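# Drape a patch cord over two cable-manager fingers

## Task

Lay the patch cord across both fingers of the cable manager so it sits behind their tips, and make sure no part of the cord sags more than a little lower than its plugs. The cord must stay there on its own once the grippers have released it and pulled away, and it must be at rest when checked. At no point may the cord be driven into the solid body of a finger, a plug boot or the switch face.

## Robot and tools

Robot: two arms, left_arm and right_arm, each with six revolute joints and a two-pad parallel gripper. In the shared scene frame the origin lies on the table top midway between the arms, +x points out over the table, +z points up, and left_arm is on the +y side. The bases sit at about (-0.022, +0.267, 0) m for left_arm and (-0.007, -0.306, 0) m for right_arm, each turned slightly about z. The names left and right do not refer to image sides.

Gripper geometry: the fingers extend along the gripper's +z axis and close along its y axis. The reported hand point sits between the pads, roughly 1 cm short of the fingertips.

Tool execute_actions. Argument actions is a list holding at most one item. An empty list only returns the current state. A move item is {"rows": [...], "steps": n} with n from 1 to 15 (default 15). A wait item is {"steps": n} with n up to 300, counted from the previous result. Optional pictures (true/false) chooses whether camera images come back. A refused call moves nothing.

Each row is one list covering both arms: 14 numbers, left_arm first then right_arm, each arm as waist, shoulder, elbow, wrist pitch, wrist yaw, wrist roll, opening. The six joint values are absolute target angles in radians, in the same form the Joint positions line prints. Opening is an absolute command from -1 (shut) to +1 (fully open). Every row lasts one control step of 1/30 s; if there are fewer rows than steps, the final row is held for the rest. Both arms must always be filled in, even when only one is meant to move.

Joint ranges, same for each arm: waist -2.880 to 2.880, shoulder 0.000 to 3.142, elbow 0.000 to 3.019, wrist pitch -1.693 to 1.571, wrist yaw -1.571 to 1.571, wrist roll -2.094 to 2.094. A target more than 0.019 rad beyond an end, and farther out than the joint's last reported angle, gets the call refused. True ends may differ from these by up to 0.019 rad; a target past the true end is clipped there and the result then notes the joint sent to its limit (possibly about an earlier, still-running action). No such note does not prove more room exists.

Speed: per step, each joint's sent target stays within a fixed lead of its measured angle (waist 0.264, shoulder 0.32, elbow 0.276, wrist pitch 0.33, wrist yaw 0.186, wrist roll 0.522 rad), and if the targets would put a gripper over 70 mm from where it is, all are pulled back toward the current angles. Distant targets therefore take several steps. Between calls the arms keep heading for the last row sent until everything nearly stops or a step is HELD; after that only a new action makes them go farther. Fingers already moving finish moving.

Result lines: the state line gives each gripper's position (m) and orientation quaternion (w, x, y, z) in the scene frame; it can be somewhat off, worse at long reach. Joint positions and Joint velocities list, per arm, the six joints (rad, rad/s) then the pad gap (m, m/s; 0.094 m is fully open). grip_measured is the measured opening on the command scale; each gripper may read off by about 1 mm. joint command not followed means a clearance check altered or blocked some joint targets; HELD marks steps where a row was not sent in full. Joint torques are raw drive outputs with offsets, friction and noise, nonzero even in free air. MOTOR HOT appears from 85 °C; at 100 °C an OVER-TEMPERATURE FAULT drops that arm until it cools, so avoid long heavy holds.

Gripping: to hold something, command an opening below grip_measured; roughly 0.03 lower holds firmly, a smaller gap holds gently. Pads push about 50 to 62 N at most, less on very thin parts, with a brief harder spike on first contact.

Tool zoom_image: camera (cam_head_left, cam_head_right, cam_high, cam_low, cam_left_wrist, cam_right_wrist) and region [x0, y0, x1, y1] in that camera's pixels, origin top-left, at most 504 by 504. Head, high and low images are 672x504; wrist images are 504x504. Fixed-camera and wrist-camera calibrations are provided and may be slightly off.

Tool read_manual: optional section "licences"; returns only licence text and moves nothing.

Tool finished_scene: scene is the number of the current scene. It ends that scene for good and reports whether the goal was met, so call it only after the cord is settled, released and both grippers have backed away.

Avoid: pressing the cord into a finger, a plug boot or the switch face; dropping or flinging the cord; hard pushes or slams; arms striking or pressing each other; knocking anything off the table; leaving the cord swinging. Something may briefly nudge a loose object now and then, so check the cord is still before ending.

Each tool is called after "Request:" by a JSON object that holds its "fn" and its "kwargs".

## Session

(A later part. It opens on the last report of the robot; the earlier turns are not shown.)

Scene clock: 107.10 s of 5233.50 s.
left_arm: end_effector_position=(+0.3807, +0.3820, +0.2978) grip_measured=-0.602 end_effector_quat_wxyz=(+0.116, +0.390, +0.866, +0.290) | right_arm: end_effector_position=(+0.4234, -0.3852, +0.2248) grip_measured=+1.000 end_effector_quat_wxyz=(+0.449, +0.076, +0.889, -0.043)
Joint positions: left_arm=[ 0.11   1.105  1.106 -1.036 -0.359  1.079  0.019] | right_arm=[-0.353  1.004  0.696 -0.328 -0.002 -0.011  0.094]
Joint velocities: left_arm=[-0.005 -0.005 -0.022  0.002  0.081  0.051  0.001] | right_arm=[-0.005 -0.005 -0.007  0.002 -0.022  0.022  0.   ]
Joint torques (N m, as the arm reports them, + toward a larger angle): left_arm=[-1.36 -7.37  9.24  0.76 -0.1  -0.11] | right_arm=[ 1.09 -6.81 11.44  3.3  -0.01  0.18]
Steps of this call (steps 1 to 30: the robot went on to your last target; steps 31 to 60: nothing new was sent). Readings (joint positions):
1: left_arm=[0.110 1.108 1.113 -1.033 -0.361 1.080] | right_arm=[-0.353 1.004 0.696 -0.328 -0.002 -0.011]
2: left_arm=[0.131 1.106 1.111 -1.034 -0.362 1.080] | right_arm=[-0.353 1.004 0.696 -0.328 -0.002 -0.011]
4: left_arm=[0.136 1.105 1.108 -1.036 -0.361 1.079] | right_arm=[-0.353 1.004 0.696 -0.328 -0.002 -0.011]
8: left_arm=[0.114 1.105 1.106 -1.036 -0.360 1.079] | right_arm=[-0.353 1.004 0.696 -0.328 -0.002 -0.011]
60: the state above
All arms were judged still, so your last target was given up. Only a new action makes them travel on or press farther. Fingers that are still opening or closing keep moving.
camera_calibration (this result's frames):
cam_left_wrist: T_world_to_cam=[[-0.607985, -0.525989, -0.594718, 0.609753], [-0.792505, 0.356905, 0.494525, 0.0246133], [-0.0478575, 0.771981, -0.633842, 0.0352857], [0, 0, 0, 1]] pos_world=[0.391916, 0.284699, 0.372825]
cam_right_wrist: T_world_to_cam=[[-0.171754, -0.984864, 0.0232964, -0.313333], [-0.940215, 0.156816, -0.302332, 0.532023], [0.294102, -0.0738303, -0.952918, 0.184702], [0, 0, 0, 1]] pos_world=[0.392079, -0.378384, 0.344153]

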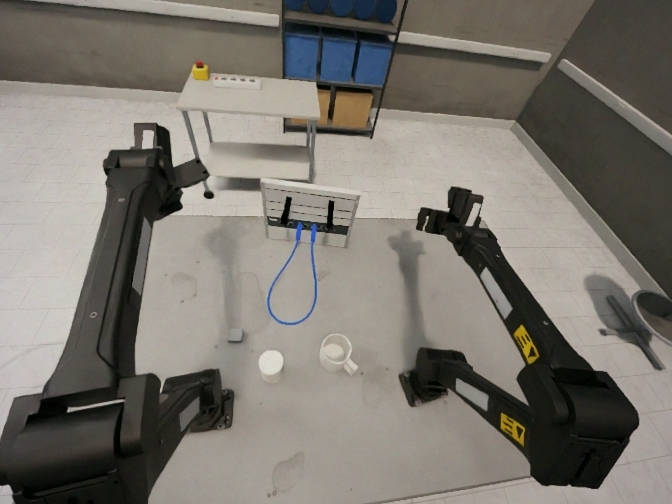

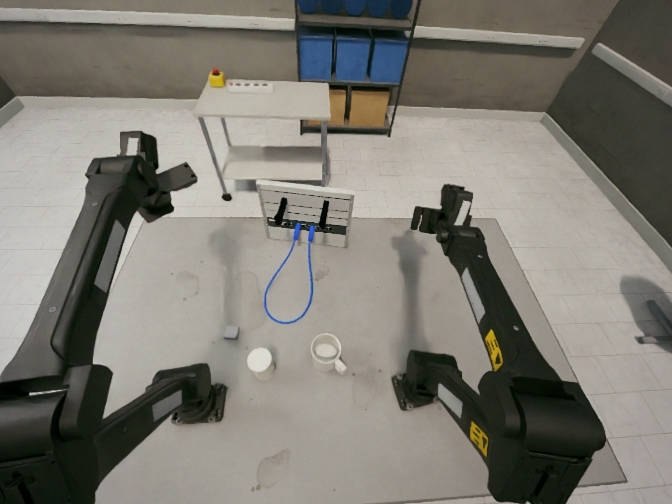

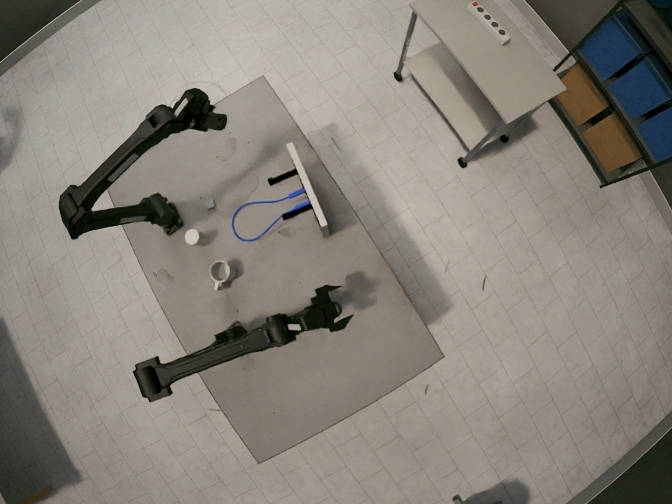

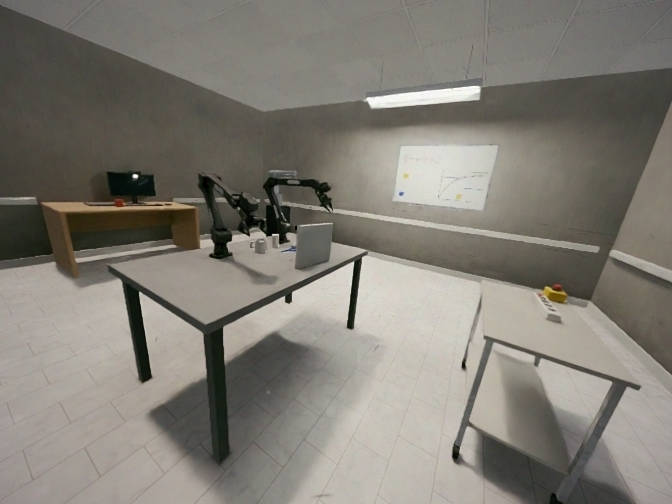

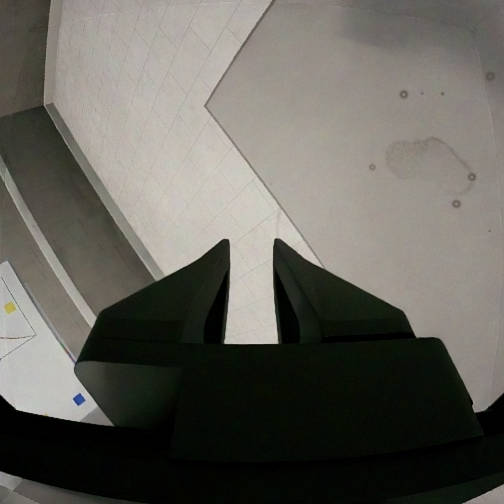

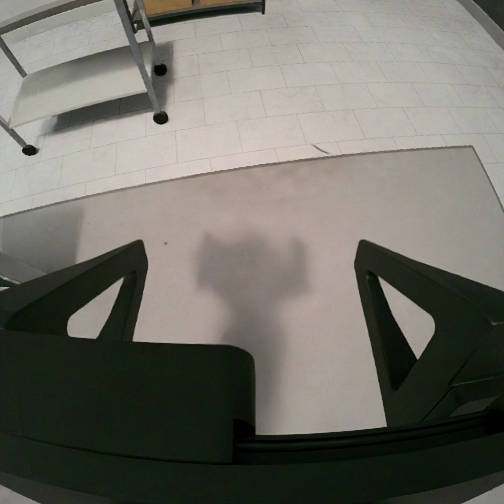

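Request:
{"fn": "execute_actions", "kwargs": {"actions": [{"rows": [[-0.79,1.1,0.75,-0.95,0,0.96,-0.25,-0.35,1.0,0.7,-0.3,0,0,1]],"steps":15}], "pictures": false}}

Request:
{"fn": "execute_actions", "kwargs": {"actions": [{"steps":12}], "pictures": false}}

Request:
{"fn": "execute_actions", "kwargs": {"actions": [{"rows": [[-0.796,1.22,0.535,-0.685,0,0.96,-0.25,-0.35,1.0,0.7,-0.3,0,0,1]],"steps":15}], "pictures": false}}

Request:
{"fn": "execute_actions", "kwargs": {"actions": [{"steps":8}]}}

Scene clock: 119.70 s of 5233.50 s.
left_arm: end_effector_position=(+0.2519, +0.0821, +0.1283) grip_measured=-0.252 end_effector_quat_wxyz=(+0.118, +0.707, +0.697, +0.026) | right_arm: end_effector_position=(+0.4234, -0.3852, +0.2248) grip_measured=+1.000 end_effector_quat_wxyz=(+0.449, +0.076, +0.889, -0.043)
Joint positions: left_arm=[-0.62   1.107  0.753 -0.974 -0.005  0.99   0.035] | right_arm=[-0.353  1.004  0.696 -0.328 -0.002 -0.011  0.094]
Joint velocities: left_arm=[-2.33  -0.005  0.002  0.1   -0.007 -0.066 -0.   ] | right_arm=[-0.024 -0.005  0.017 -0.012 -0.007 -0.007  0.   ]
Joint torques (N m, as the arm reports them, + toward a larger angle): left_arm=[ 0.24 -6.29  8.86  1.18  0.18 -0.07] | right_arm=[ 0.49 -6.49 11.54  3.23  0.05  0.11]
Steps of this call (steps 1 to 250: nothing new was sent; then 3.77 s passed at rest; steps 251 to 265: all 15 steps of this action). Readings (joint positions):
251: left_arm=[0.104 1.103 1.092 -1.026 -0.327 1.072] | right_arm=[-0.353 1.004 0.696 -0.328 -0.002 -0.011]
252: left_arm=[0.087 1.095 1.066 -1.012 -0.287 1.064] | right_arm=[-0.353 1.004 0.696 -0.328 -0.002 -0.011]
254: left_arm=[0.031 1.086 0.996 -1.001 -0.208 1.051] | right_arm=[-0.353 1.004 0.696 -0.328 -0.002 -0.011]
258: left_arm=[-0.130 1.091 0.852 -0.991 -0.060 1.027] | right_arm=[-0.353 1.004 0.696 -0.328 -0.002 -0.011]
265: the state above

Scene clock: 120.10 s of 5233.50 s.
left_arm: end_effector_position=(+0.2151, +0.0335, +0.1290) grip_measured=-0.252 end_effector_quat_wxyz=(+0.126, +0.761, +0.636, +0.011) | right_arm: end_effector_position=(+0.4234, -0.3852, +0.2248) grip_measured=+1.000 end_effector_quat_wxyz=(+0.449, +0.076, +0.889, -0.043)
Joint positions: left_arm=[-0.801  1.107  0.753 -0.964  0.002  0.973  0.035] | right_arm=[-0.353  1.004  0.696 -0.328 -0.002 -0.011  0.094]
Joint velocities: left_arm=[-0.005  0.005  0.002  0.002  0.066 -0.051 -0.001] | right_arm=[-0.005 -0.005  0.007  0.002  0.007  0.022  0.   ]
Joint torques (N m, as the arm reports them, + toward a larger angle): left_arm=[ 0.15 -6.69  8.68  1.31 -0.08 -0.11] | right_arm=[ 1.16 -6.68 11.43  3.01  0.04  0.14]
Steps of this call (steps 1 to 12: the robot went on to your last target). Readings (joint positions):
1: left_arm=[-0.696 1.107 0.753 -0.969 -0.002 0.987] | right_arm=[-0.353 1.004 0.696 -0.328 -0.002 -0.011]
2: left_arm=[-0.759 1.107 0.753 -0.964 0.002 0.984] | right_arm=[-0.353 1.004 0.696 -0.328 -0.002 -0.011]
4: left_arm=[-0.823 1.107 0.753 -0.964 0.005 0.981] | right_arm=[-0.353 1.004 0.696 -0.328 -0.002 -0.011]
8: left_arm=[-0.812 1.107 0.753 -0.964 0.003 0.976] | right_arm=[-0.353 1.004 0.696 -0.328 -0.002 -0.011]
12: the state above

Scene clock: 120.60 s of 5233.50 s.
left_arm: end_effector_position=(+0.1814, +0.0665, +0.0175) grip_measured=-0.252 end_effector_quat_wxyz=(+0.078, +0.765, +0.640, +0.007) | right_arm: end_effector_position=(+0.4234, -0.3852, +0.2248) grip_measured=+1.000 end_effector_quat_wxyz=(+0.449, +0.076, +0.889, -0.043)
Joint positions: left_arm=[-0.801  1.227  0.515 -0.702  0.002  0.972  0.035] | right_arm=[-0.353  1.004  0.696 -0.328 -0.002 -0.011  0.094]
Joint velocities: left_arm=[-0.005 -0.083  0.012  0.037  0.007  0.007 -0.   ] | right_arm=[-0.005  0.015  0.002  0.007  0.022 -0.007  0.   ]
Joint torques (N m, as the arm reports them, + toward a larger angle): left_arm=[ 0.14 -6.7   9.12  1.24 -0.08 -0.09] | right_arm=[ 1.63 -5.91 11.4   3.27  0.07  0.19]
Steps of this call (steps 1 to 15: all 15 steps of this action). Readings (joint positions):
1: left_arm=[-0.801 1.109 0.733 -0.923 0.002 0.973] | right_arm=[-0.353 1.004 0.696 -0.328 -0.002 -0.011]
2: left_arm=[-0.801 1.114 0.702 -0.858 0.002 0.973] | right_arm=[-0.353 1.004 0.696 -0.328 -0.002 -0.011]
4: left_arm=[-0.801 1.149 0.624 -0.766 0.002 0.973] | right_arm=[-0.353 1.004 0.696 -0.328 -0.002 -0.011]
8: left_arm=[-0.801 1.236 0.522 -0.720 0.002 0.973] | right_arm=[-0.353 1.004 0.696 -0.328 -0.002 -0.011]
15: the state above

Scene clock: 120.87 s of 5233.50 s.
left_arm: end_effector_position=(+0.1817, +0.0663, +0.0180) grip_measured=-0.252 end_effector_quat_wxyz=(+0.079, +0.765, +0.640, +0.007) | right_arm: end_effector_position=(+0.4234, -0.3852, +0.2248) grip_measured=+1.000 end_effector_quat_wxyz=(+0.449, +0.076, +0.889, -0.043)
Joint positions: left_arm=[-0.801  1.225  0.515 -0.701  0.002  0.972  0.035] | right_arm=[-0.353  1.004  0.696 -0.328 -0.002 -0.011  0.094]
Joint velocities: left_arm=[-0.005 -0.005 -0.002 -0.002 -0.125 -0.11  -0.   ] | right_arm=[-0.005  0.005 -0.007 -0.002  0.051 -0.007  0.   ]
Joint torques (N m, as the arm reports them, + toward a larger angle): left_arm=[ 0.17 -5.43  8.91  1.26 -0.07 -0.08] | right_arm=[ 0.6  -6.88 11.33  3.27  0.02  0.19]
Steps of this call (steps 1 to 8: the robot went on to your last target). Readings (joint positions):
1: left_arm=[-0.801 1.225 0.515 -0.701 0.002 0.972] | right_arm=[-0.353 1.004 0.696 -0.328 -0.002 -0.011]
2: left_arm=[-0.801 1.225 0.515 -0.701 0.002 0.972] | right_arm=[-0.353 1.004 0.696 -0.328 -0.002 -0.011]
4: left_arm=[-0.801 1.225 0.515 -0.701 0.002 0.972] | right_arm=[-0.353 1.004 0.696 -0.328 -0.002 -0.011]
8: the state above
camera_calibration (this result's frames):
cam_left_wrist: T_world_to_cam=[[-0.976544, 0.169723, -0.132499, 0.168796], [0.0802357, 0.857883, 0.507542, -0.0740388], [0.19981, 0.485006, -0.851379, 0.0701533], [0, 0, 0, 1]] pos_world=[0.15676, 0.000843388, 0.11967]
cam_right_wrist: T_world_to_cam=[[-0.171754, -0.984864, 0.0232964, -0.313333], [-0.940215, 0.156816, -0.302332, 0.532023], [0.294102, -0.0738303, -0.952918, 0.184702], [0, 0, 0, 1]] pos_world=[0.392079, -0.378384, 0.344153]

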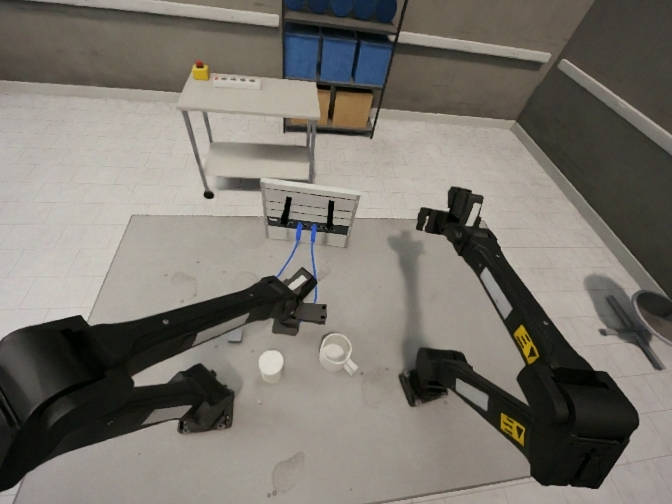

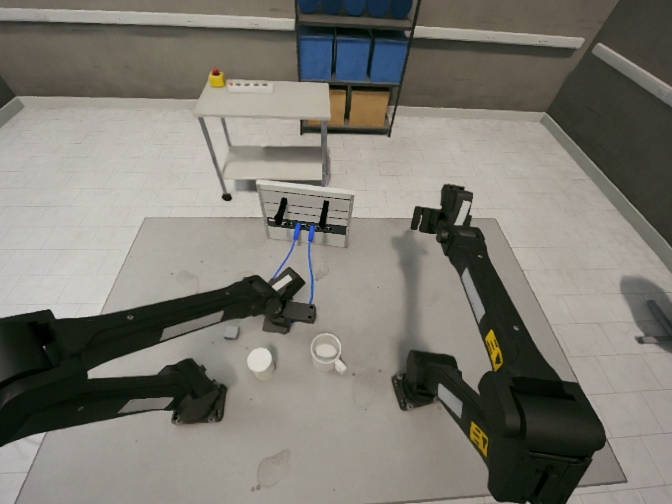

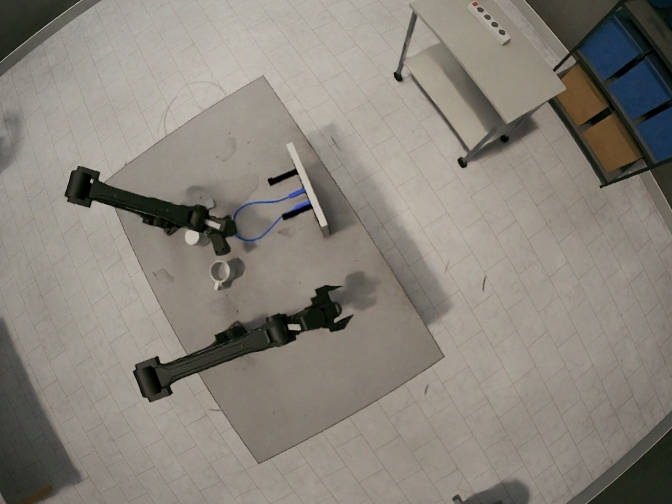

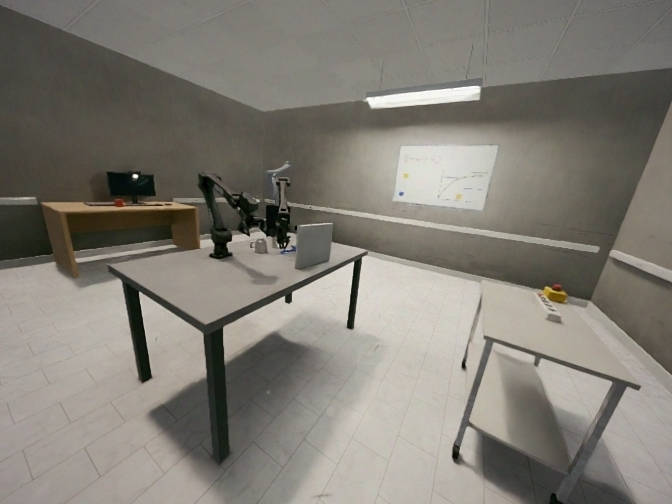

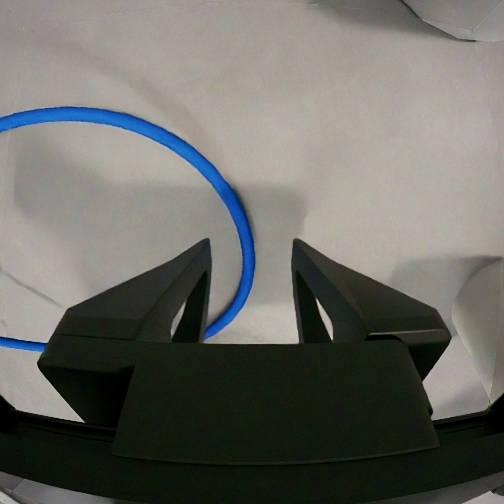

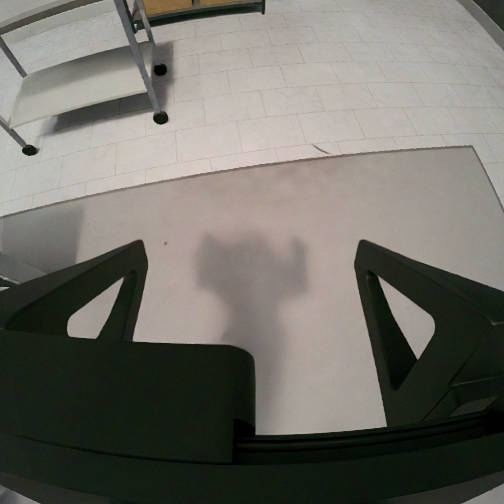

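Request:
{"fn": "execute_actions", "kwargs": {"actions": [{"rows": [[-0.796,1.28,0.535,-0.655,0,0.96,-0.3,-0.35,1.0,0.7,-0.3,0,0,1]],"steps":10}], "pictures": false}}

Request:
{"fn": "execute_actions", "kwargs": {"actions": [{"rows": [[-0.796,1.325,0.535,-0.645,0,0.96,-0.3,-0.35,1.0,0.7,-0.3,0,0,1]],"steps":15}], "pictures": false}}

Request:
{"fn": "execute_actions", "kwargs": {"actions": [{"rows": [[-0.796,1.325,0.535,-0.645,0,0.96,-0.97,-0.35,1.0,0.7,-0.3,0,0,1]],"steps":15}], "pictures": false}}

Scene clock: 131.13 s of 5233.50 s.
left_arm: end_effector_position=(+0.1822, +0.0658, +0.0049) grip_measured=-0.298 end_effector_quat_wxyz=(+0.067, +0.765, +0.640, +0.005) | right_arm: end_effector_position=(+0.4234, -0.3852, +0.2248) grip_measured=+1.000 end_effector_quat_wxyz=(+0.449, +0.076, +0.889, -0.043)
Joint positions: left_arm=[-0.801  1.279  0.515 -0.672  0.002  0.972  0.033] | right_arm=[-0.353  1.004  0.696 -0.328 -0.002 -0.011  0.094]
Joint velocities: left_arm=[-0.005 -0.005  0.007  0.017  0.037  0.022  0.   ] | right_arm=[-0.015 -0.005 -0.002  0.007 -0.051 -0.037  0.   ]
Joint torques (N m, as the arm reports them, + toward a larger angle): left_arm=[ 0.25 -6.09  8.72  1.23 -0.08 -0.08] | right_arm=[ 0.87 -6.11 11.32  3.07  0.01  0.15]
Steps of this call (steps 1 to 15: the robot went on to your last target; steps 16 to 90: nothing new was sent; then 6.93 s passed at rest; steps 91 to 100: all 10 steps of this action). Readings (joint positions):
91: left_arm=[-0.801 1.229 0.515 -0.696 0.002 0.972] | right_arm=[-0.353 1.004 0.696 -0.328 -0.002 -0.011]
92: left_arm=[-0.801 1.238 0.515 -0.686 0.002 0.972] | right_arm=[-0.353 1.004 0.696 -0.328 -0.002 -0.011]
94: left_arm=[-0.801 1.261 0.515 -0.675 0.002 0.972] | right_arm=[-0.353 1.004 0.696 -0.328 -0.002 -0.011]
98: left_arm=[-0.801 1.279 0.515 -0.673 0.002 0.972] | right_arm=[-0.353 1.004 0.696 -0.328 -0.002 -0.011]
100: the state above

Scene clock: 131.63 s of 5233.50 s.
left_arm: end_effector_position=(+0.1837, +0.0643, +0.0033) grip_measured=-0.298 end_effector_quat_wxyz=(+0.065, +0.765, +0.640, +0.005) | right_arm: end_effector_position=(+0.4234, -0.3852, +0.2248) grip_measured=+1.000 end_effector_quat_wxyz=(+0.449, +0.076, +0.889, -0.043)
Joint positions: left_arm=[-0.801  1.292  0.521 -0.668  0.002  0.972  0.033] | right_arm=[-0.353  1.004  0.696 -0.328 -0.002 -0.011  0.094]
Joint velocities: left_arm=[-0.005 -0.015 -0.032 -0.017 -0.081  0.022  0.   ] | right_arm=[-0.005  0.005 -0.022 -0.027 -0.051 -0.022  0.   ]
Joint torques (N m, as the arm reports them, + toward a larger angle): left_arm=[ 0.2  -3.72  8.22  1.42 -0.08 -0.1 ] | right_arm=[ 0.7  -6.55 11.34  3.16  0.06  0.16]
Steps of this call (steps 1 to 15: all 15 steps of this action). Readings (joint positions):
1: left_arm=[-0.801 1.282 0.515 -0.670 0.002 0.972] | right_arm=[-0.353 1.004 0.696 -0.328 -0.002 -0.011]
2: left_arm=[-0.801 1.288 0.516 -0.669 0.002 0.972] | right_arm=[-0.353 1.004 0.696 -0.328 -0.002 -0.011]
4: left_arm=[-0.801 1.291 0.520 -0.668 0.002 0.972] | right_arm=[-0.353 1.004 0.696 -0.328 -0.002 -0.011]
8: left_arm=[-0.801 1.292 0.521 -0.668 0.002 0.972] | right_arm=[-0.353 1.004 0.696 -0.328 -0.002 -0.011]
15: the state above

Scene clock: 132.13 s of 5233.50 s.
left_arm: end_effector_position=(+0.1836, +0.0644, +0.0012) grip_measured=-0.928 end_effector_quat_wxyz=(+0.063, +0.765, +0.641, +0.005) | right_arm: end_effector_position=(+0.4234, -0.3852, +0.2248) grip_measured=+1.000 end_effector_quat_wxyz=(+0.449, +0.076, +0.889, -0.043)
Joint positions: left_arm=[-0.801  1.3    0.521 -0.665  0.002  0.971  0.003] | right_arm=[-0.353  1.004  0.696 -0.328 -0.002 -0.011  0.094]
Joint velocities: left_arm=[-0.015  0.005  0.012  0.002  0.007  0.007  0.   ] | right_arm=[-0.015 -0.015 -0.017  0.002 -0.007 -0.022  0.   ]
Joint torques (N m, as the arm reports them, + toward a larger angle): left_arm=[-0.01 -4.38  8.08  1.28 -0.09 -0.08] | right_arm=[ 0.6  -6.36 11.4   3.35  0.05  0.15]
Steps of this call (steps 1 to 15: all 15 steps of this action). Readings (joint positions):
1: left_arm=[-0.801 1.292 0.521 -0.667 0.002 0.971] | right_arm=[-0.353 1.004 0.696 -0.328 -0.002 -0.011]
2: left_arm=[-0.801 1.295 0.521 -0.665 0.002 0.971] | right_arm=[-0.353 1.004 0.696 -0.328 -0.002 -0.011]
4: left_arm=[-0.801 1.300 0.521 -0.665 0.002 0.971] | right_arm=[-0.353 1.004 0.696 -0.328 -0.002 -0.011]
8: left_arm=[-0.801 1.300 0.521 -0.665 0.002 0.971] | right_arm=[-0.353 1.004 0.696 -0.328 -0.002 -0.011]
15: the state above

Replay the sequence.

Request:
{"fn": "execute_actions", "kwargs": {"actions": [{"rows": [[-0.80,1.27,0.75,-0.82,-0.12,0.9,-0.97,-0.35,1.0,0.7,-0.3,0,0,1]],"steps":15}], "pictures": false}}

Request:
{"fn": "execute_actions", "kwargs": {"actions": [{"rows": [[-0.80,1.281,1.075,-0.983,-0.34,0.7,-0.97,-0.35,1.0,0.7,-0.3,0,0,1]],"steps":15}], "pictures": false}}

Request:
{"fn": "execute_actions", "kwargs": {"actions": [{"rows": [[-0.85,1.335,1.345,-1.11,-0.357,0.17,-0.97,-0.35,1.0,0.7,-0.3,0,0,1]],"steps":15}], "pictures": false}}

Request:
{"fn": "execute_actions", "kwargs": {"actions": [{"steps":30}], "pictures": false}}

Request:
{"fn": "execute_actions", "kwargs": {"actions": [{"rows": [[-0.785,1.47,1.47,-1.085,-0.357,0.27,-0.97,-0.35,1.0,0.7,-0.3,0,0,1]],"steps":15}], "pictures": false}}

Request:
{"fn": "execute_actions", "kwargs": {"actions": [{"steps":25}], "pictures": false}}

Request:
{"fn": "execute_actions", "kwargs": {"actions": [{"rows": [[-0.735,1.45,1.42,-1.08,-0.357,0.33,-0.97,-0.35,1.0,0.7,-0.3,0,0,1]],"steps":12}], "pictures": false}}

Request:
{"fn": "execute_actions", "kwargs": {"actions": [{"rows": [[-0.67,1.41,1.38,-1.07,-0.357,0.39,-0.97,-0.35,1.0,0.7,-0.3,0,0,1]],"steps":12}], "pictures": false}}

Request:
{"fn": "execute_actions", "kwargs": {"actions": [{"rows": [[-0.59,1.35,1.31,-1.05,-0.357,0.45,-0.97,-0.35,1.0,0.7,-0.3,0,0,1]],"steps":15}], "pictures": false}}

Request:
{"fn": "execute_actions", "kwargs": {"actions": [{"steps":25}]}}

Request:
{"fn": "zoom_image", "kwargs": {"camera": "cam_head_right", "region": [230,140,400,310]}}

Scene clock: 154.07 s of 5233.50 s.
left_arm: end_effector_position=(+0.2474, +0.0298, +0.0809) grip_measured=-0.928 end_effector_quat_wxyz=(+0.112, +0.738, +0.663, +0.065) | right_arm: end_effector_position=(+0.4234, -0.3852, +0.2248) grip_measured=+1.000 end_effector_quat_wxyz=(+0.449, +0.076, +0.889, -0.043)
Joint positions: left_arm=[-0.801  1.264  0.734 -0.807 -0.116  0.914  0.003] | right_arm=[-0.353  1.004  0.696 -0.328 -0.002 -0.011  0.094]
Joint velocities: left_arm=[-0.024  0.005  0.002 -0.002  0.007  0.037 -0.   ] | right_arm=[-0.005 -0.005 -0.012  0.007  0.007  0.007  0.   ]
Joint torques (N m, as the arm reports them, + toward a larger angle): left_arm=[-0.14 -7.53  9.58  0.25 -0.2  -0.04] | right_arm=[ 1.36 -5.75 11.26  3.26  0.09  0.18]
Steps of this call (steps 1 to 15: the robot went on to your last target; steps 16 to 140: nothing new was sent; then 16.77 s passed at rest; steps 141 to 155: all 15 steps of this action). Readings (joint positions):
141: left_arm=[-0.801 1.298 0.534 -0.689 -0.036 0.965] | right_arm=[-0.353 1.004 0.696 -0.328 -0.002 -0.011]
142: left_arm=[-0.801 1.298 0.556 -0.725 -0.070 0.958] | right_arm=[-0.353 1.004 0.696 -0.328 -0.002 -0.011]
144: left_arm=[-0.801 1.296 0.614 -0.771 -0.103 0.946] | right_arm=[-0.353 1.004 0.696 -0.328 -0.002 -0.011]
148: left_arm=[-0.801 1.280 0.719 -0.797 -0.116 0.925] | right_arm=[-0.353 1.004 0.696 -0.328 -0.002 -0.011]
155: the state above

Scene clock: 154.57 s of 5233.50 s.
left_arm: end_effector_position=(+0.3296, -0.0005, +0.2130) grip_measured=-0.928 end_effector_quat_wxyz=(+0.196, +0.637, +0.729, +0.159) | right_arm: end_effector_position=(+0.4234, -0.3852, +0.2248) grip_measured=+1.000 end_effector_quat_wxyz=(+0.449, +0.076, +0.889, -0.043)
Joint positions: left_arm=[-0.803  1.271  1.057 -0.966 -0.337  0.725  0.003] | right_arm=[-0.353  1.004  0.696 -0.328 -0.002 -0.011  0.094]
Joint velocities: left_arm=[ 0.005  0.044  0.017 -0.09  -0.066 -0.183 -0.001] | right_arm=[-0.015 -0.015 -0.002 -0.002 -0.022 -0.051  0.   ]
Joint torques (N m, as the arm reports them, + toward a larger angle): left_arm=[ 0.26 -8.35 10.86  0.53 -0.31 -0.07] | right_arm=[ 1.17 -7.18 11.28  3.19  0.01  0.17]
Steps of this call (steps 1 to 15: all 15 steps of this action). Readings (joint positions):
1: left_arm=[-0.803 1.266 0.747 -0.832 -0.171 0.895] | right_arm=[-0.353 1.004 0.696 -0.328 -0.002 -0.011]
2: left_arm=[-0.803 1.271 0.770 -0.868 -0.227 0.874] | right_arm=[-0.353 1.004 0.696 -0.328 -0.002 -0.011]
4: left_arm=[-0.803 1.278 0.831 -0.909 -0.286 0.843] | right_arm=[-0.353 1.004 0.696 -0.328 -0.002 -0.011]
8: left_arm=[-0.803 1.280 0.975 -0.954 -0.332 0.779] | right_arm=[-0.353 1.004 0.696 -0.328 -0.002 -0.011]
15: the state above

Scene clock: 155.07 s of 5233.50 s.
left_arm: end_effector_position=(+0.3520, -0.0447, +0.3006) grip_measured=-0.928 end_effector_quat_wxyz=(+0.268, +0.434, +0.855, +0.095) | right_arm: end_effector_position=(+0.4234, -0.3852, +0.2248) grip_measured=+1.000 end_effector_quat_wxyz=(+0.449, +0.076, +0.889, -0.043)
Joint positions: left_arm=[-0.841  1.326  1.317 -1.097 -0.354  0.207  0.003] | right_arm=[-0.353  1.004  0.696 -0.328 -0.002 -0.011  0.094]
Joint velocities: left_arm=[-0.015 -0.015  0.017 -0.012  0.037 -0.198 -0.   ] | right_arm=[-0.024 -0.005 -0.012  0.002 -0.022 -0.037  0.   ]
Joint torques (N m, as the arm reports them, + toward a larger angle): left_arm=[-1.3  -9.12 11.85  0.52 -0.39 -0.09] | right_arm=[-0.04 -6.58 11.41  3.34  0.02  0.12]
Steps of this call (steps 1 to 15: all 15 steps of this action). Readings (joint positions):
1: left_arm=[-0.805 1.277 1.073 -0.992 -0.342 0.665] | right_arm=[-0.353 1.004 0.696 -0.328 -0.002 -0.011]
2: left_arm=[-0.808 1.290 1.103 -1.026 -0.346 0.602] | right_arm=[-0.353 1.004 0.696 -0.328 -0.002 -0.011]
4: left_arm=[-0.817 1.318 1.181 -1.064 -0.351 0.483] | right_arm=[-0.353 1.004 0.696 -0.328 -0.002 -0.011]
8: left_arm=[-0.837 1.336 1.302 -1.085 -0.353 0.305] | right_arm=[-0.353 1.004 0.696 -0.328 -0.002 -0.011]
15: the state above

Scene clock: 156.07 s of 5233.50 s.
left_arm: end_effector_position=(+0.3519, -0.0447, +0.3006) grip_measured=-0.928 end_effector_quat_wxyz=(+0.269, +0.423, +0.860, +0.092) | right_arm: end_effector_position=(+0.4234, -0.3852, +0.2248) grip_measured=+1.000 end_effector_quat_wxyz=(+0.449, +0.076, +0.889, -0.043)
Joint positions: left_arm=[-0.841  1.326  1.317 -1.097 -0.354  0.182  0.003] | right_arm=[-0.353  1.004  0.696 -0.328 -0.002 -0.011  0.094]
Joint velocities: left_arm=[-0.015 -0.015  0.007 -0.002  0.007 -0.051 -0.001] | right_arm=[-0.005 -0.005 -0.002 -0.032  0.095  0.081  0.   ]
Joint torques (N m, as the arm reports them, + toward a larger angle): left_arm=[-1.64 -9.27 11.93  0.61 -0.35 -0.1 ] | right_arm=[ 1.22 -6.71 11.25  3.28  0.03  0.17]
Steps of this call (steps 1 to 30: the robot went on to your last target). Readings (joint positions):
1: left_arm=[-0.841 1.326 1.317 -1.097 -0.354 0.202] | right_arm=[-0.353 1.004 0.696 -0.328 -0.002 -0.011]
2: left_arm=[-0.841 1.326 1.317 -1.097 -0.354 0.198] | right_arm=[-0.353 1.004 0.696 -0.328 -0.002 -0.011]
4: left_arm=[-0.841 1.326 1.317 -1.097 -0.354 0.192] | right_arm=[-0.353 1.004 0.696 -0.328 -0.002 -0.011]
8: left_arm=[-0.841 1.326 1.317 -1.097 -0.354 0.186] | right_arm=[-0.353 1.004 0.696 -0.328 -0.002 -0.011]
30: the state above
All arms were judged still, so your last target was given up. Only a new action makes them travel on or press farther. Fingers that are still opening or closing keep moving.

Scene clock: 156.57 s of 5233.50 s.
left_arm: end_effector_position=(+0.4061, -0.0619, +0.2851) grip_measured=-0.928 end_effector_quat_wxyz=(+0.251, +0.436, +0.857, +0.112) | right_arm: end_effector_position=(+0.4234, -0.3852, +0.2248) grip_measured=+1.000 end_effector_quat_wxyz=(+0.449, +0.076, +0.889, -0.043)
Joint positions: left_arm=[-0.79   1.48   1.438 -1.09  -0.354  0.255  0.003] | right_arm=[-0.353  1.004  0.696 -0.328 -0.002 -0.011  0.094]
Joint velocities: left_arm=[-0.005 -0.054 -0.012 -0.002 -0.095  0.095  0.001] | right_arm=[-0.005 -0.015 -0.007 -0.007 -0.037  0.022  0.   ]
Joint torques (N m, as the arm reports them, + toward a larger angle): left_arm=[ -0.21 -11.54  12.13   1.19  -0.31   0.13] | right_arm=[ 0.56 -6.85 11.5   3.34  0.06  0.14]
Steps of this call (steps 1 to 15: all 15 steps of this action). Readings (joint positions):
1: left_arm=[-0.838 1.338 1.329 -1.100 -0.354 0.195] | right_arm=[-0.353 1.004 0.696 -0.328 -0.002 -0.011]
2: left_arm=[-0.832 1.361 1.359 -1.100 -0.354 0.208] | right_arm=[-0.353 1.004 0.696 -0.328 -0.002 -0.011]
4: left_arm=[-0.815 1.419 1.420 -1.096 -0.354 0.226] | right_arm=[-0.353 1.004 0.696 -0.328 -0.002 -0.011]
8: left_arm=[-0.791 1.478 1.438 -1.090 -0.354 0.244] | right_arm=[-0.353 1.004 0.696 -0.328 -0.002 -0.011]
15: the state above

Scene clock: 157.40 s of 5233.50 s.
left_arm: end_effector_position=(+0.4059, -0.0618, +0.2859) grip_measured=-0.928 end_effector_quat_wxyz=(+0.252, +0.437, +0.856, +0.112) | right_arm: end_effector_position=(+0.4234, -0.3852, +0.2248) grip_measured=+1.000 end_effector_quat_wxyz=(+0.449, +0.076, +0.889, -0.043)
Joint positions: left_arm=[-0.79   1.478  1.438 -1.09  -0.354  0.258  0.003] | right_arm=[-0.353  1.004  0.696 -0.328 -0.002 -0.011  0.094]
Joint velocities: left_arm=[ 0.005 -0.015 -0.012 -0.002 -0.022 -0.051 -0.   ] | right_arm=[ 0.005 -0.015 -0.012  0.022 -0.022  0.007  0.   ]
Joint torques (N m, as the arm reports them, + toward a larger angle): left_arm=[  0.06 -13.38  12.17   1.21  -0.33   0.08] | right_arm=[ 0.96 -7.26 11.28  3.26  0.07  0.14]
Steps of this call (steps 1 to 15: the robot went on to your last target; steps 16 to 25: nothing new was sent). Readings (joint positions):
1: left_arm=[-0.790 1.478 1.438 -1.090 -0.354 0.255] | right_arm=[-0.353 1.004 0.696 -0.328 -0.002 -0.011]
2: left_arm=[-0.790 1.478 1.438 -1.090 -0.354 0.256] | right_arm=[-0.353 1.004 0.696 -0.328 -0.002 -0.011]
4: left_arm=[-0.790 1.478 1.438 -1.090 -0.354 0.256] | right_arm=[-0.353 1.004 0.696 -0.328 -0.002 -0.011]
8: left_arm=[-0.790 1.478 1.438 -1.090 -0.354 0.257] | right_arm=[-0.353 1.004 0.696 -0.328 -0.002 -0.011]
25: the state above
All arms were judged still, so your last target was given up. Only a new action makes them travel on or press farther. Fingers that are still opening or closing keep moving.

Scene clock: 157.80 s of 5233.50 s.
left_arm: end_effector_position=(+0.4175, -0.0354, +0.2898) grip_measured=-0.928 end_effector_quat_wxyz=(+0.248, +0.438, +0.855, +0.125) | right_arm: end_effector_position=(+0.4234, -0.3852, +0.2248) grip_measured=+1.000 end_effector_quat_wxyz=(+0.449, +0.076, +0.889, -0.043)
Joint positions: left_arm=[-0.739  1.458  1.425 -1.09  -0.355  0.314  0.003] | right_arm=[-0.353  1.004  0.696 -0.328 -0.002 -0.011  0.094]
Joint velocities: left_arm=[-0.005  0.005  0.012  0.002 -0.007  0.051  0.001] | right_arm=[-0.005 -0.005  0.002 -0.012  0.051 -0.022  0.   ]
Joint torques (N m, as the arm reports them, + toward a larger angle): left_arm=[ -0.29 -13.07   9.15   1.43  -0.31   0.13] | right_arm=[ 0.87 -6.14 11.24  3.47  0.01  0.21]
Steps of this call (steps 1 to 12: all 12 steps of this action). Readings (joint positions):
1: left_arm=[-0.787 1.476 1.436 -1.090 -0.354 0.268] | right_arm=[-0.353 1.004 0.696 -0.328 -0.002 -0.011]
2: left_arm=[-0.783 1.474 1.432 -1.090 -0.354 0.278] | right_arm=[-0.353 1.004 0.696 -0.328 -0.002 -0.011]
4: left_arm=[-0.767 1.467 1.426 -1.090 -0.354 0.293] | right_arm=[-0.353 1.004 0.696 -0.328 -0.002 -0.011]
8: left_arm=[-0.741 1.460 1.425 -1.090 -0.355 0.307] | right_arm=[-0.353 1.004 0.696 -0.328 -0.002 -0.011]
12: the state above

Scene clock: 158.20 s of 5233.50 s.
left_arm: end_effector_position=(+0.4251, +0.0045, +0.2915) grip_measured=-0.928 end_effector_quat_wxyz=(+0.243, +0.433, +0.856, +0.140) | right_arm: end_effector_position=(+0.4234, -0.3852, +0.2248) grip_measured=+1.000 end_effector_quat_wxyz=(+0.449, +0.076, +0.889, -0.043)
Joint positions: left_arm=[-0.67   1.415  1.382 -1.084 -0.355  0.374  0.003] | right_arm=[-0.353  1.004  0.696 -0.328 -0.002 -0.011  0.094]
Joint velocities: left_arm=[-0.005 -0.005  0.002 -0.007 -0.139  0.095  0.001] | right_arm=[-0.005 -0.005  0.027 -0.007 -0.11  -0.007  0.   ]
Joint torques (N m, as the arm reports them, + toward a larger angle): left_arm=[ -0.89 -10.99   9.42   1.61  -0.3    0.08] | right_arm=[ 0.7  -6.19 11.23  3.33  0.06  0.16]
Steps of this call (steps 1 to 12: all 12 steps of this action). Readings (joint positions):
1: left_arm=[-0.735 1.454 1.419 -1.086 -0.355 0.325] | right_arm=[-0.353 1.004 0.696 -0.328 -0.002 -0.011]
2: left_arm=[-0.728 1.447 1.407 -1.084 -0.355 0.335] | right_arm=[-0.353 1.004 0.696 -0.328 -0.002 -0.011]
4: left_arm=[-0.706 1.431 1.387 -1.084 -0.355 0.351] | right_arm=[-0.353 1.004 0.696 -0.328 -0.002 -0.011]
8: left_arm=[-0.672 1.418 1.382 -1.084 -0.355 0.367] | right_arm=[-0.353 1.004 0.696 -0.328 -0.002 -0.011]
12: the state above

Scene clock: 158.70 s of 5233.50 s.
left_arm: end_effector_position=(+0.4255, +0.0519, +0.2860) grip_measured=-0.928 end_effector_quat_wxyz=(+0.234, +0.427, +0.859, +0.156) | right_arm: end_effector_position=(+0.4234, -0.3852, +0.2248) grip_measured=+1.000 end_effector_quat_wxyz=(+0.449, +0.076, +0.889, -0.043)
Joint positions: left_arm=[-0.592  1.356  1.309 -1.066 -0.353  0.438  0.003] | right_arm=[-0.353  1.004  0.696 -0.328 -0.002 -0.011  0.094]
Joint velocities: left_arm=[ 0.005 -0.005  0.002  0.002  0.037 -0.022  0.   ] | right_arm=[-0.015 -0.015 -0.017 -0.017  0.007 -0.022  0.   ]
Joint torques (N m, as the arm reports them, + toward a larger angle): left_arm=[ -0.47 -11.14   9.5    1.95  -0.38   0.08] | right_arm=[ 0.7  -6.19 11.47  3.35  0.03  0.16]
Steps of this call (steps 1 to 15: all 15 steps of this action). Readings (joint positions):
1: left_arm=[-0.666 1.409 1.372 -1.075 -0.354 0.385] | right_arm=[-0.353 1.004 0.696 -0.328 -0.002 -0.011]
2: left_arm=[-0.658 1.398 1.351 -1.067 -0.354 0.396] | right_arm=[-0.353 1.004 0.696 -0.328 -0.002 -0.011]
4: left_arm=[-0.630 1.374 1.319 -1.066 -0.354 0.412] | right_arm=[-0.353 1.004 0.696 -0.328 -0.002 -0.011]
8: left_arm=[-0.592 1.357 1.309 -1.066 -0.354 0.428] | right_arm=[-0.353 1.004 0.696 -0.328 -0.002 -0.011]
15: the state above

Scene clock: 159.53 s of 5233.50 s.
left_arm: end_effector_position=(+0.4255, +0.0519, +0.2860) grip_measured=-0.928 end_effector_quat_wxyz=(+0.234, +0.428, +0.859, +0.156) | right_arm: end_effector_position=(+0.4234, -0.3852, +0.2248) grip_measured=+1.000 end_effector_quat_wxyz=(+0.449, +0.076, +0.889, -0.043)
Joint positions: left_arm=[-0.592  1.356  1.309 -1.066 -0.353  0.441  0.003] | right_arm=[-0.353  1.004  0.696 -0.328 -0.002 -0.011  0.094]
Joint velocities: left_arm=[ 0.005 -0.005 -0.002  0.002  0.007  0.022 -0.001] | right_arm=[-0.005 -0.015 -0.007 -0.012  0.007 -0.037  0.   ]
Joint torques (N m, as the arm reports them, + toward a larger angle): left_arm=[ -0.14 -10.85   9.75   1.67  -0.37   0.04] | right_arm=[ 0.83 -6.25 11.54  3.11  0.    0.19]
Steps of this call (steps 1 to 15: the robot went on to your last target; steps 16 to 25: nothing new was sent). Readings (joint positions):
1: left_arm=[-0.592 1.356 1.309 -1.066 -0.353 0.438] | right_arm=[-0.353 1.004 0.696 -0.328 -0.002 -0.011]
2: left_arm=[-0.592 1.356 1.309 -1.066 -0.353 0.438] | right_arm=[-0.353 1.004 0.696 -0.328 -0.002 -0.011]
4: left_arm=[-0.592 1.356 1.309 -1.066 -0.353 0.439] | right_arm=[-0.353 1.004 0.696 -0.328 -0.002 -0.011]
8: left_arm=[-0.592 1.356 1.309 -1.066 -0.353 0.440] | right_arm=[-0.353 1.004 0.696 -0.328 -0.002 -0.011]
25: the state above
All arms were judged still, so your last target was given up. Only a new action makes them travel on or press farther. Fingers that are still opening or closing keep moving.
camera_calibration (this result's frames):
cam_left_wrist: T_world_to_cam=[[-0.661565, -0.583217, -0.47137, 0.446872], [-0.739224, 0.612839, 0.279243, 0.209396], [0.126015, 0.533185, -0.836561, 0.281175], [0, 0, 0, 1]] pos_world=[0.414993, -0.0176216, 0.38739]
cam_right_wrist: T_world_to_cam=[[-0.171754, -0.984864, 0.0232964, -0.313333], [-0.940215, 0.156816, -0.302332, 0.532023], [0.294102, -0.0738303, -0.952918, 0.184702], [0, 0, 0, 1]] pos_world=[0.392079, -0.378384, 0.344153]

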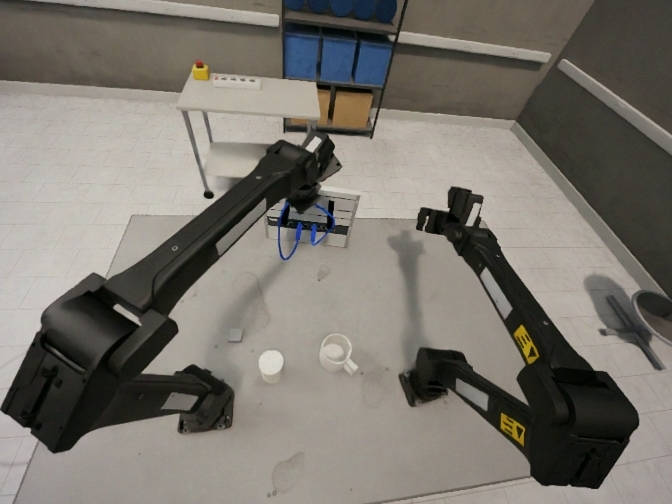

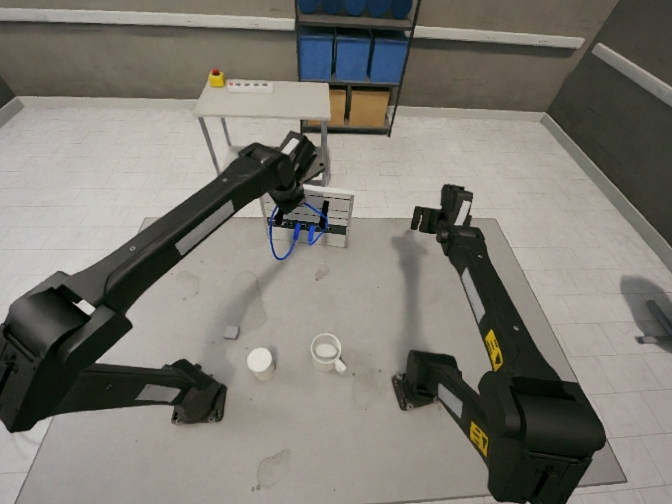

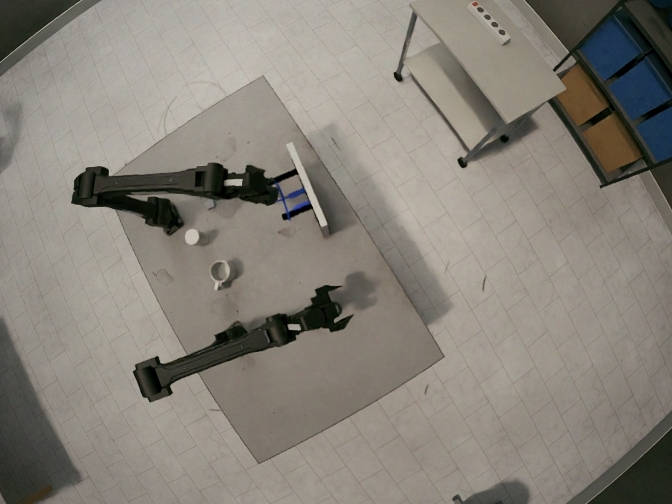

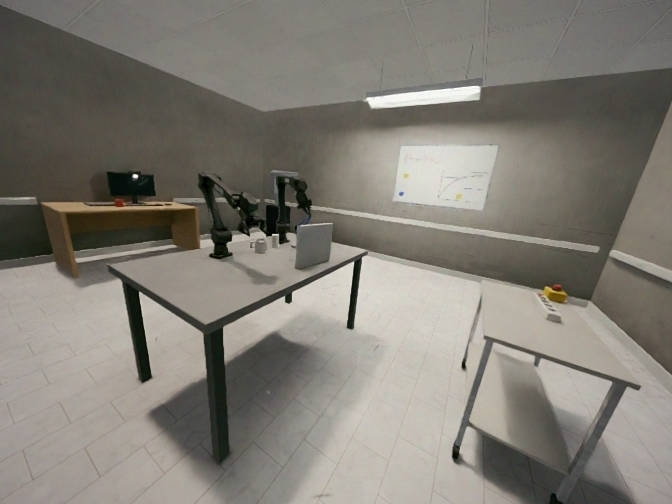

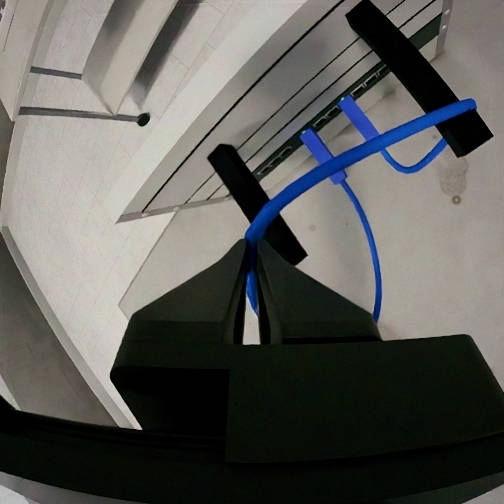

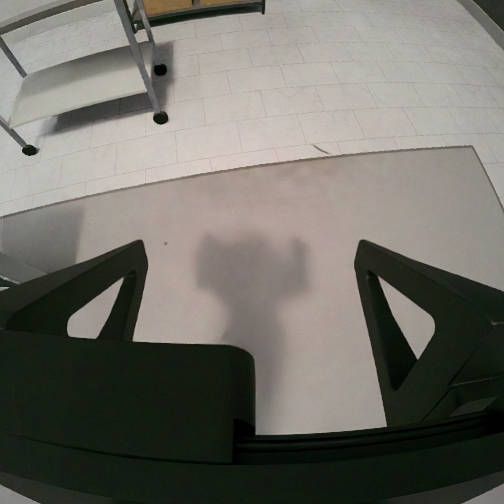

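Region (230, 140, 400, 310) of cam_head_right's 672x504 image, scaled by 2.965, with more detail than that image has.

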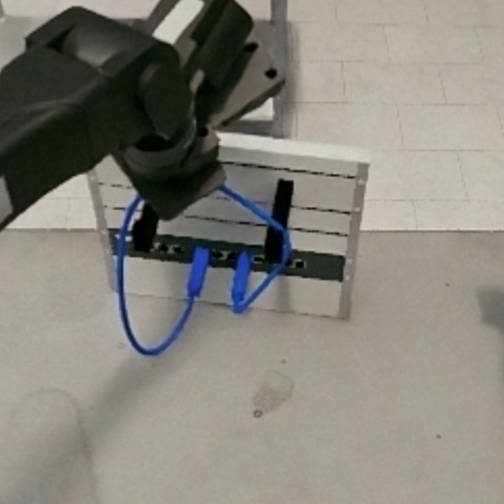

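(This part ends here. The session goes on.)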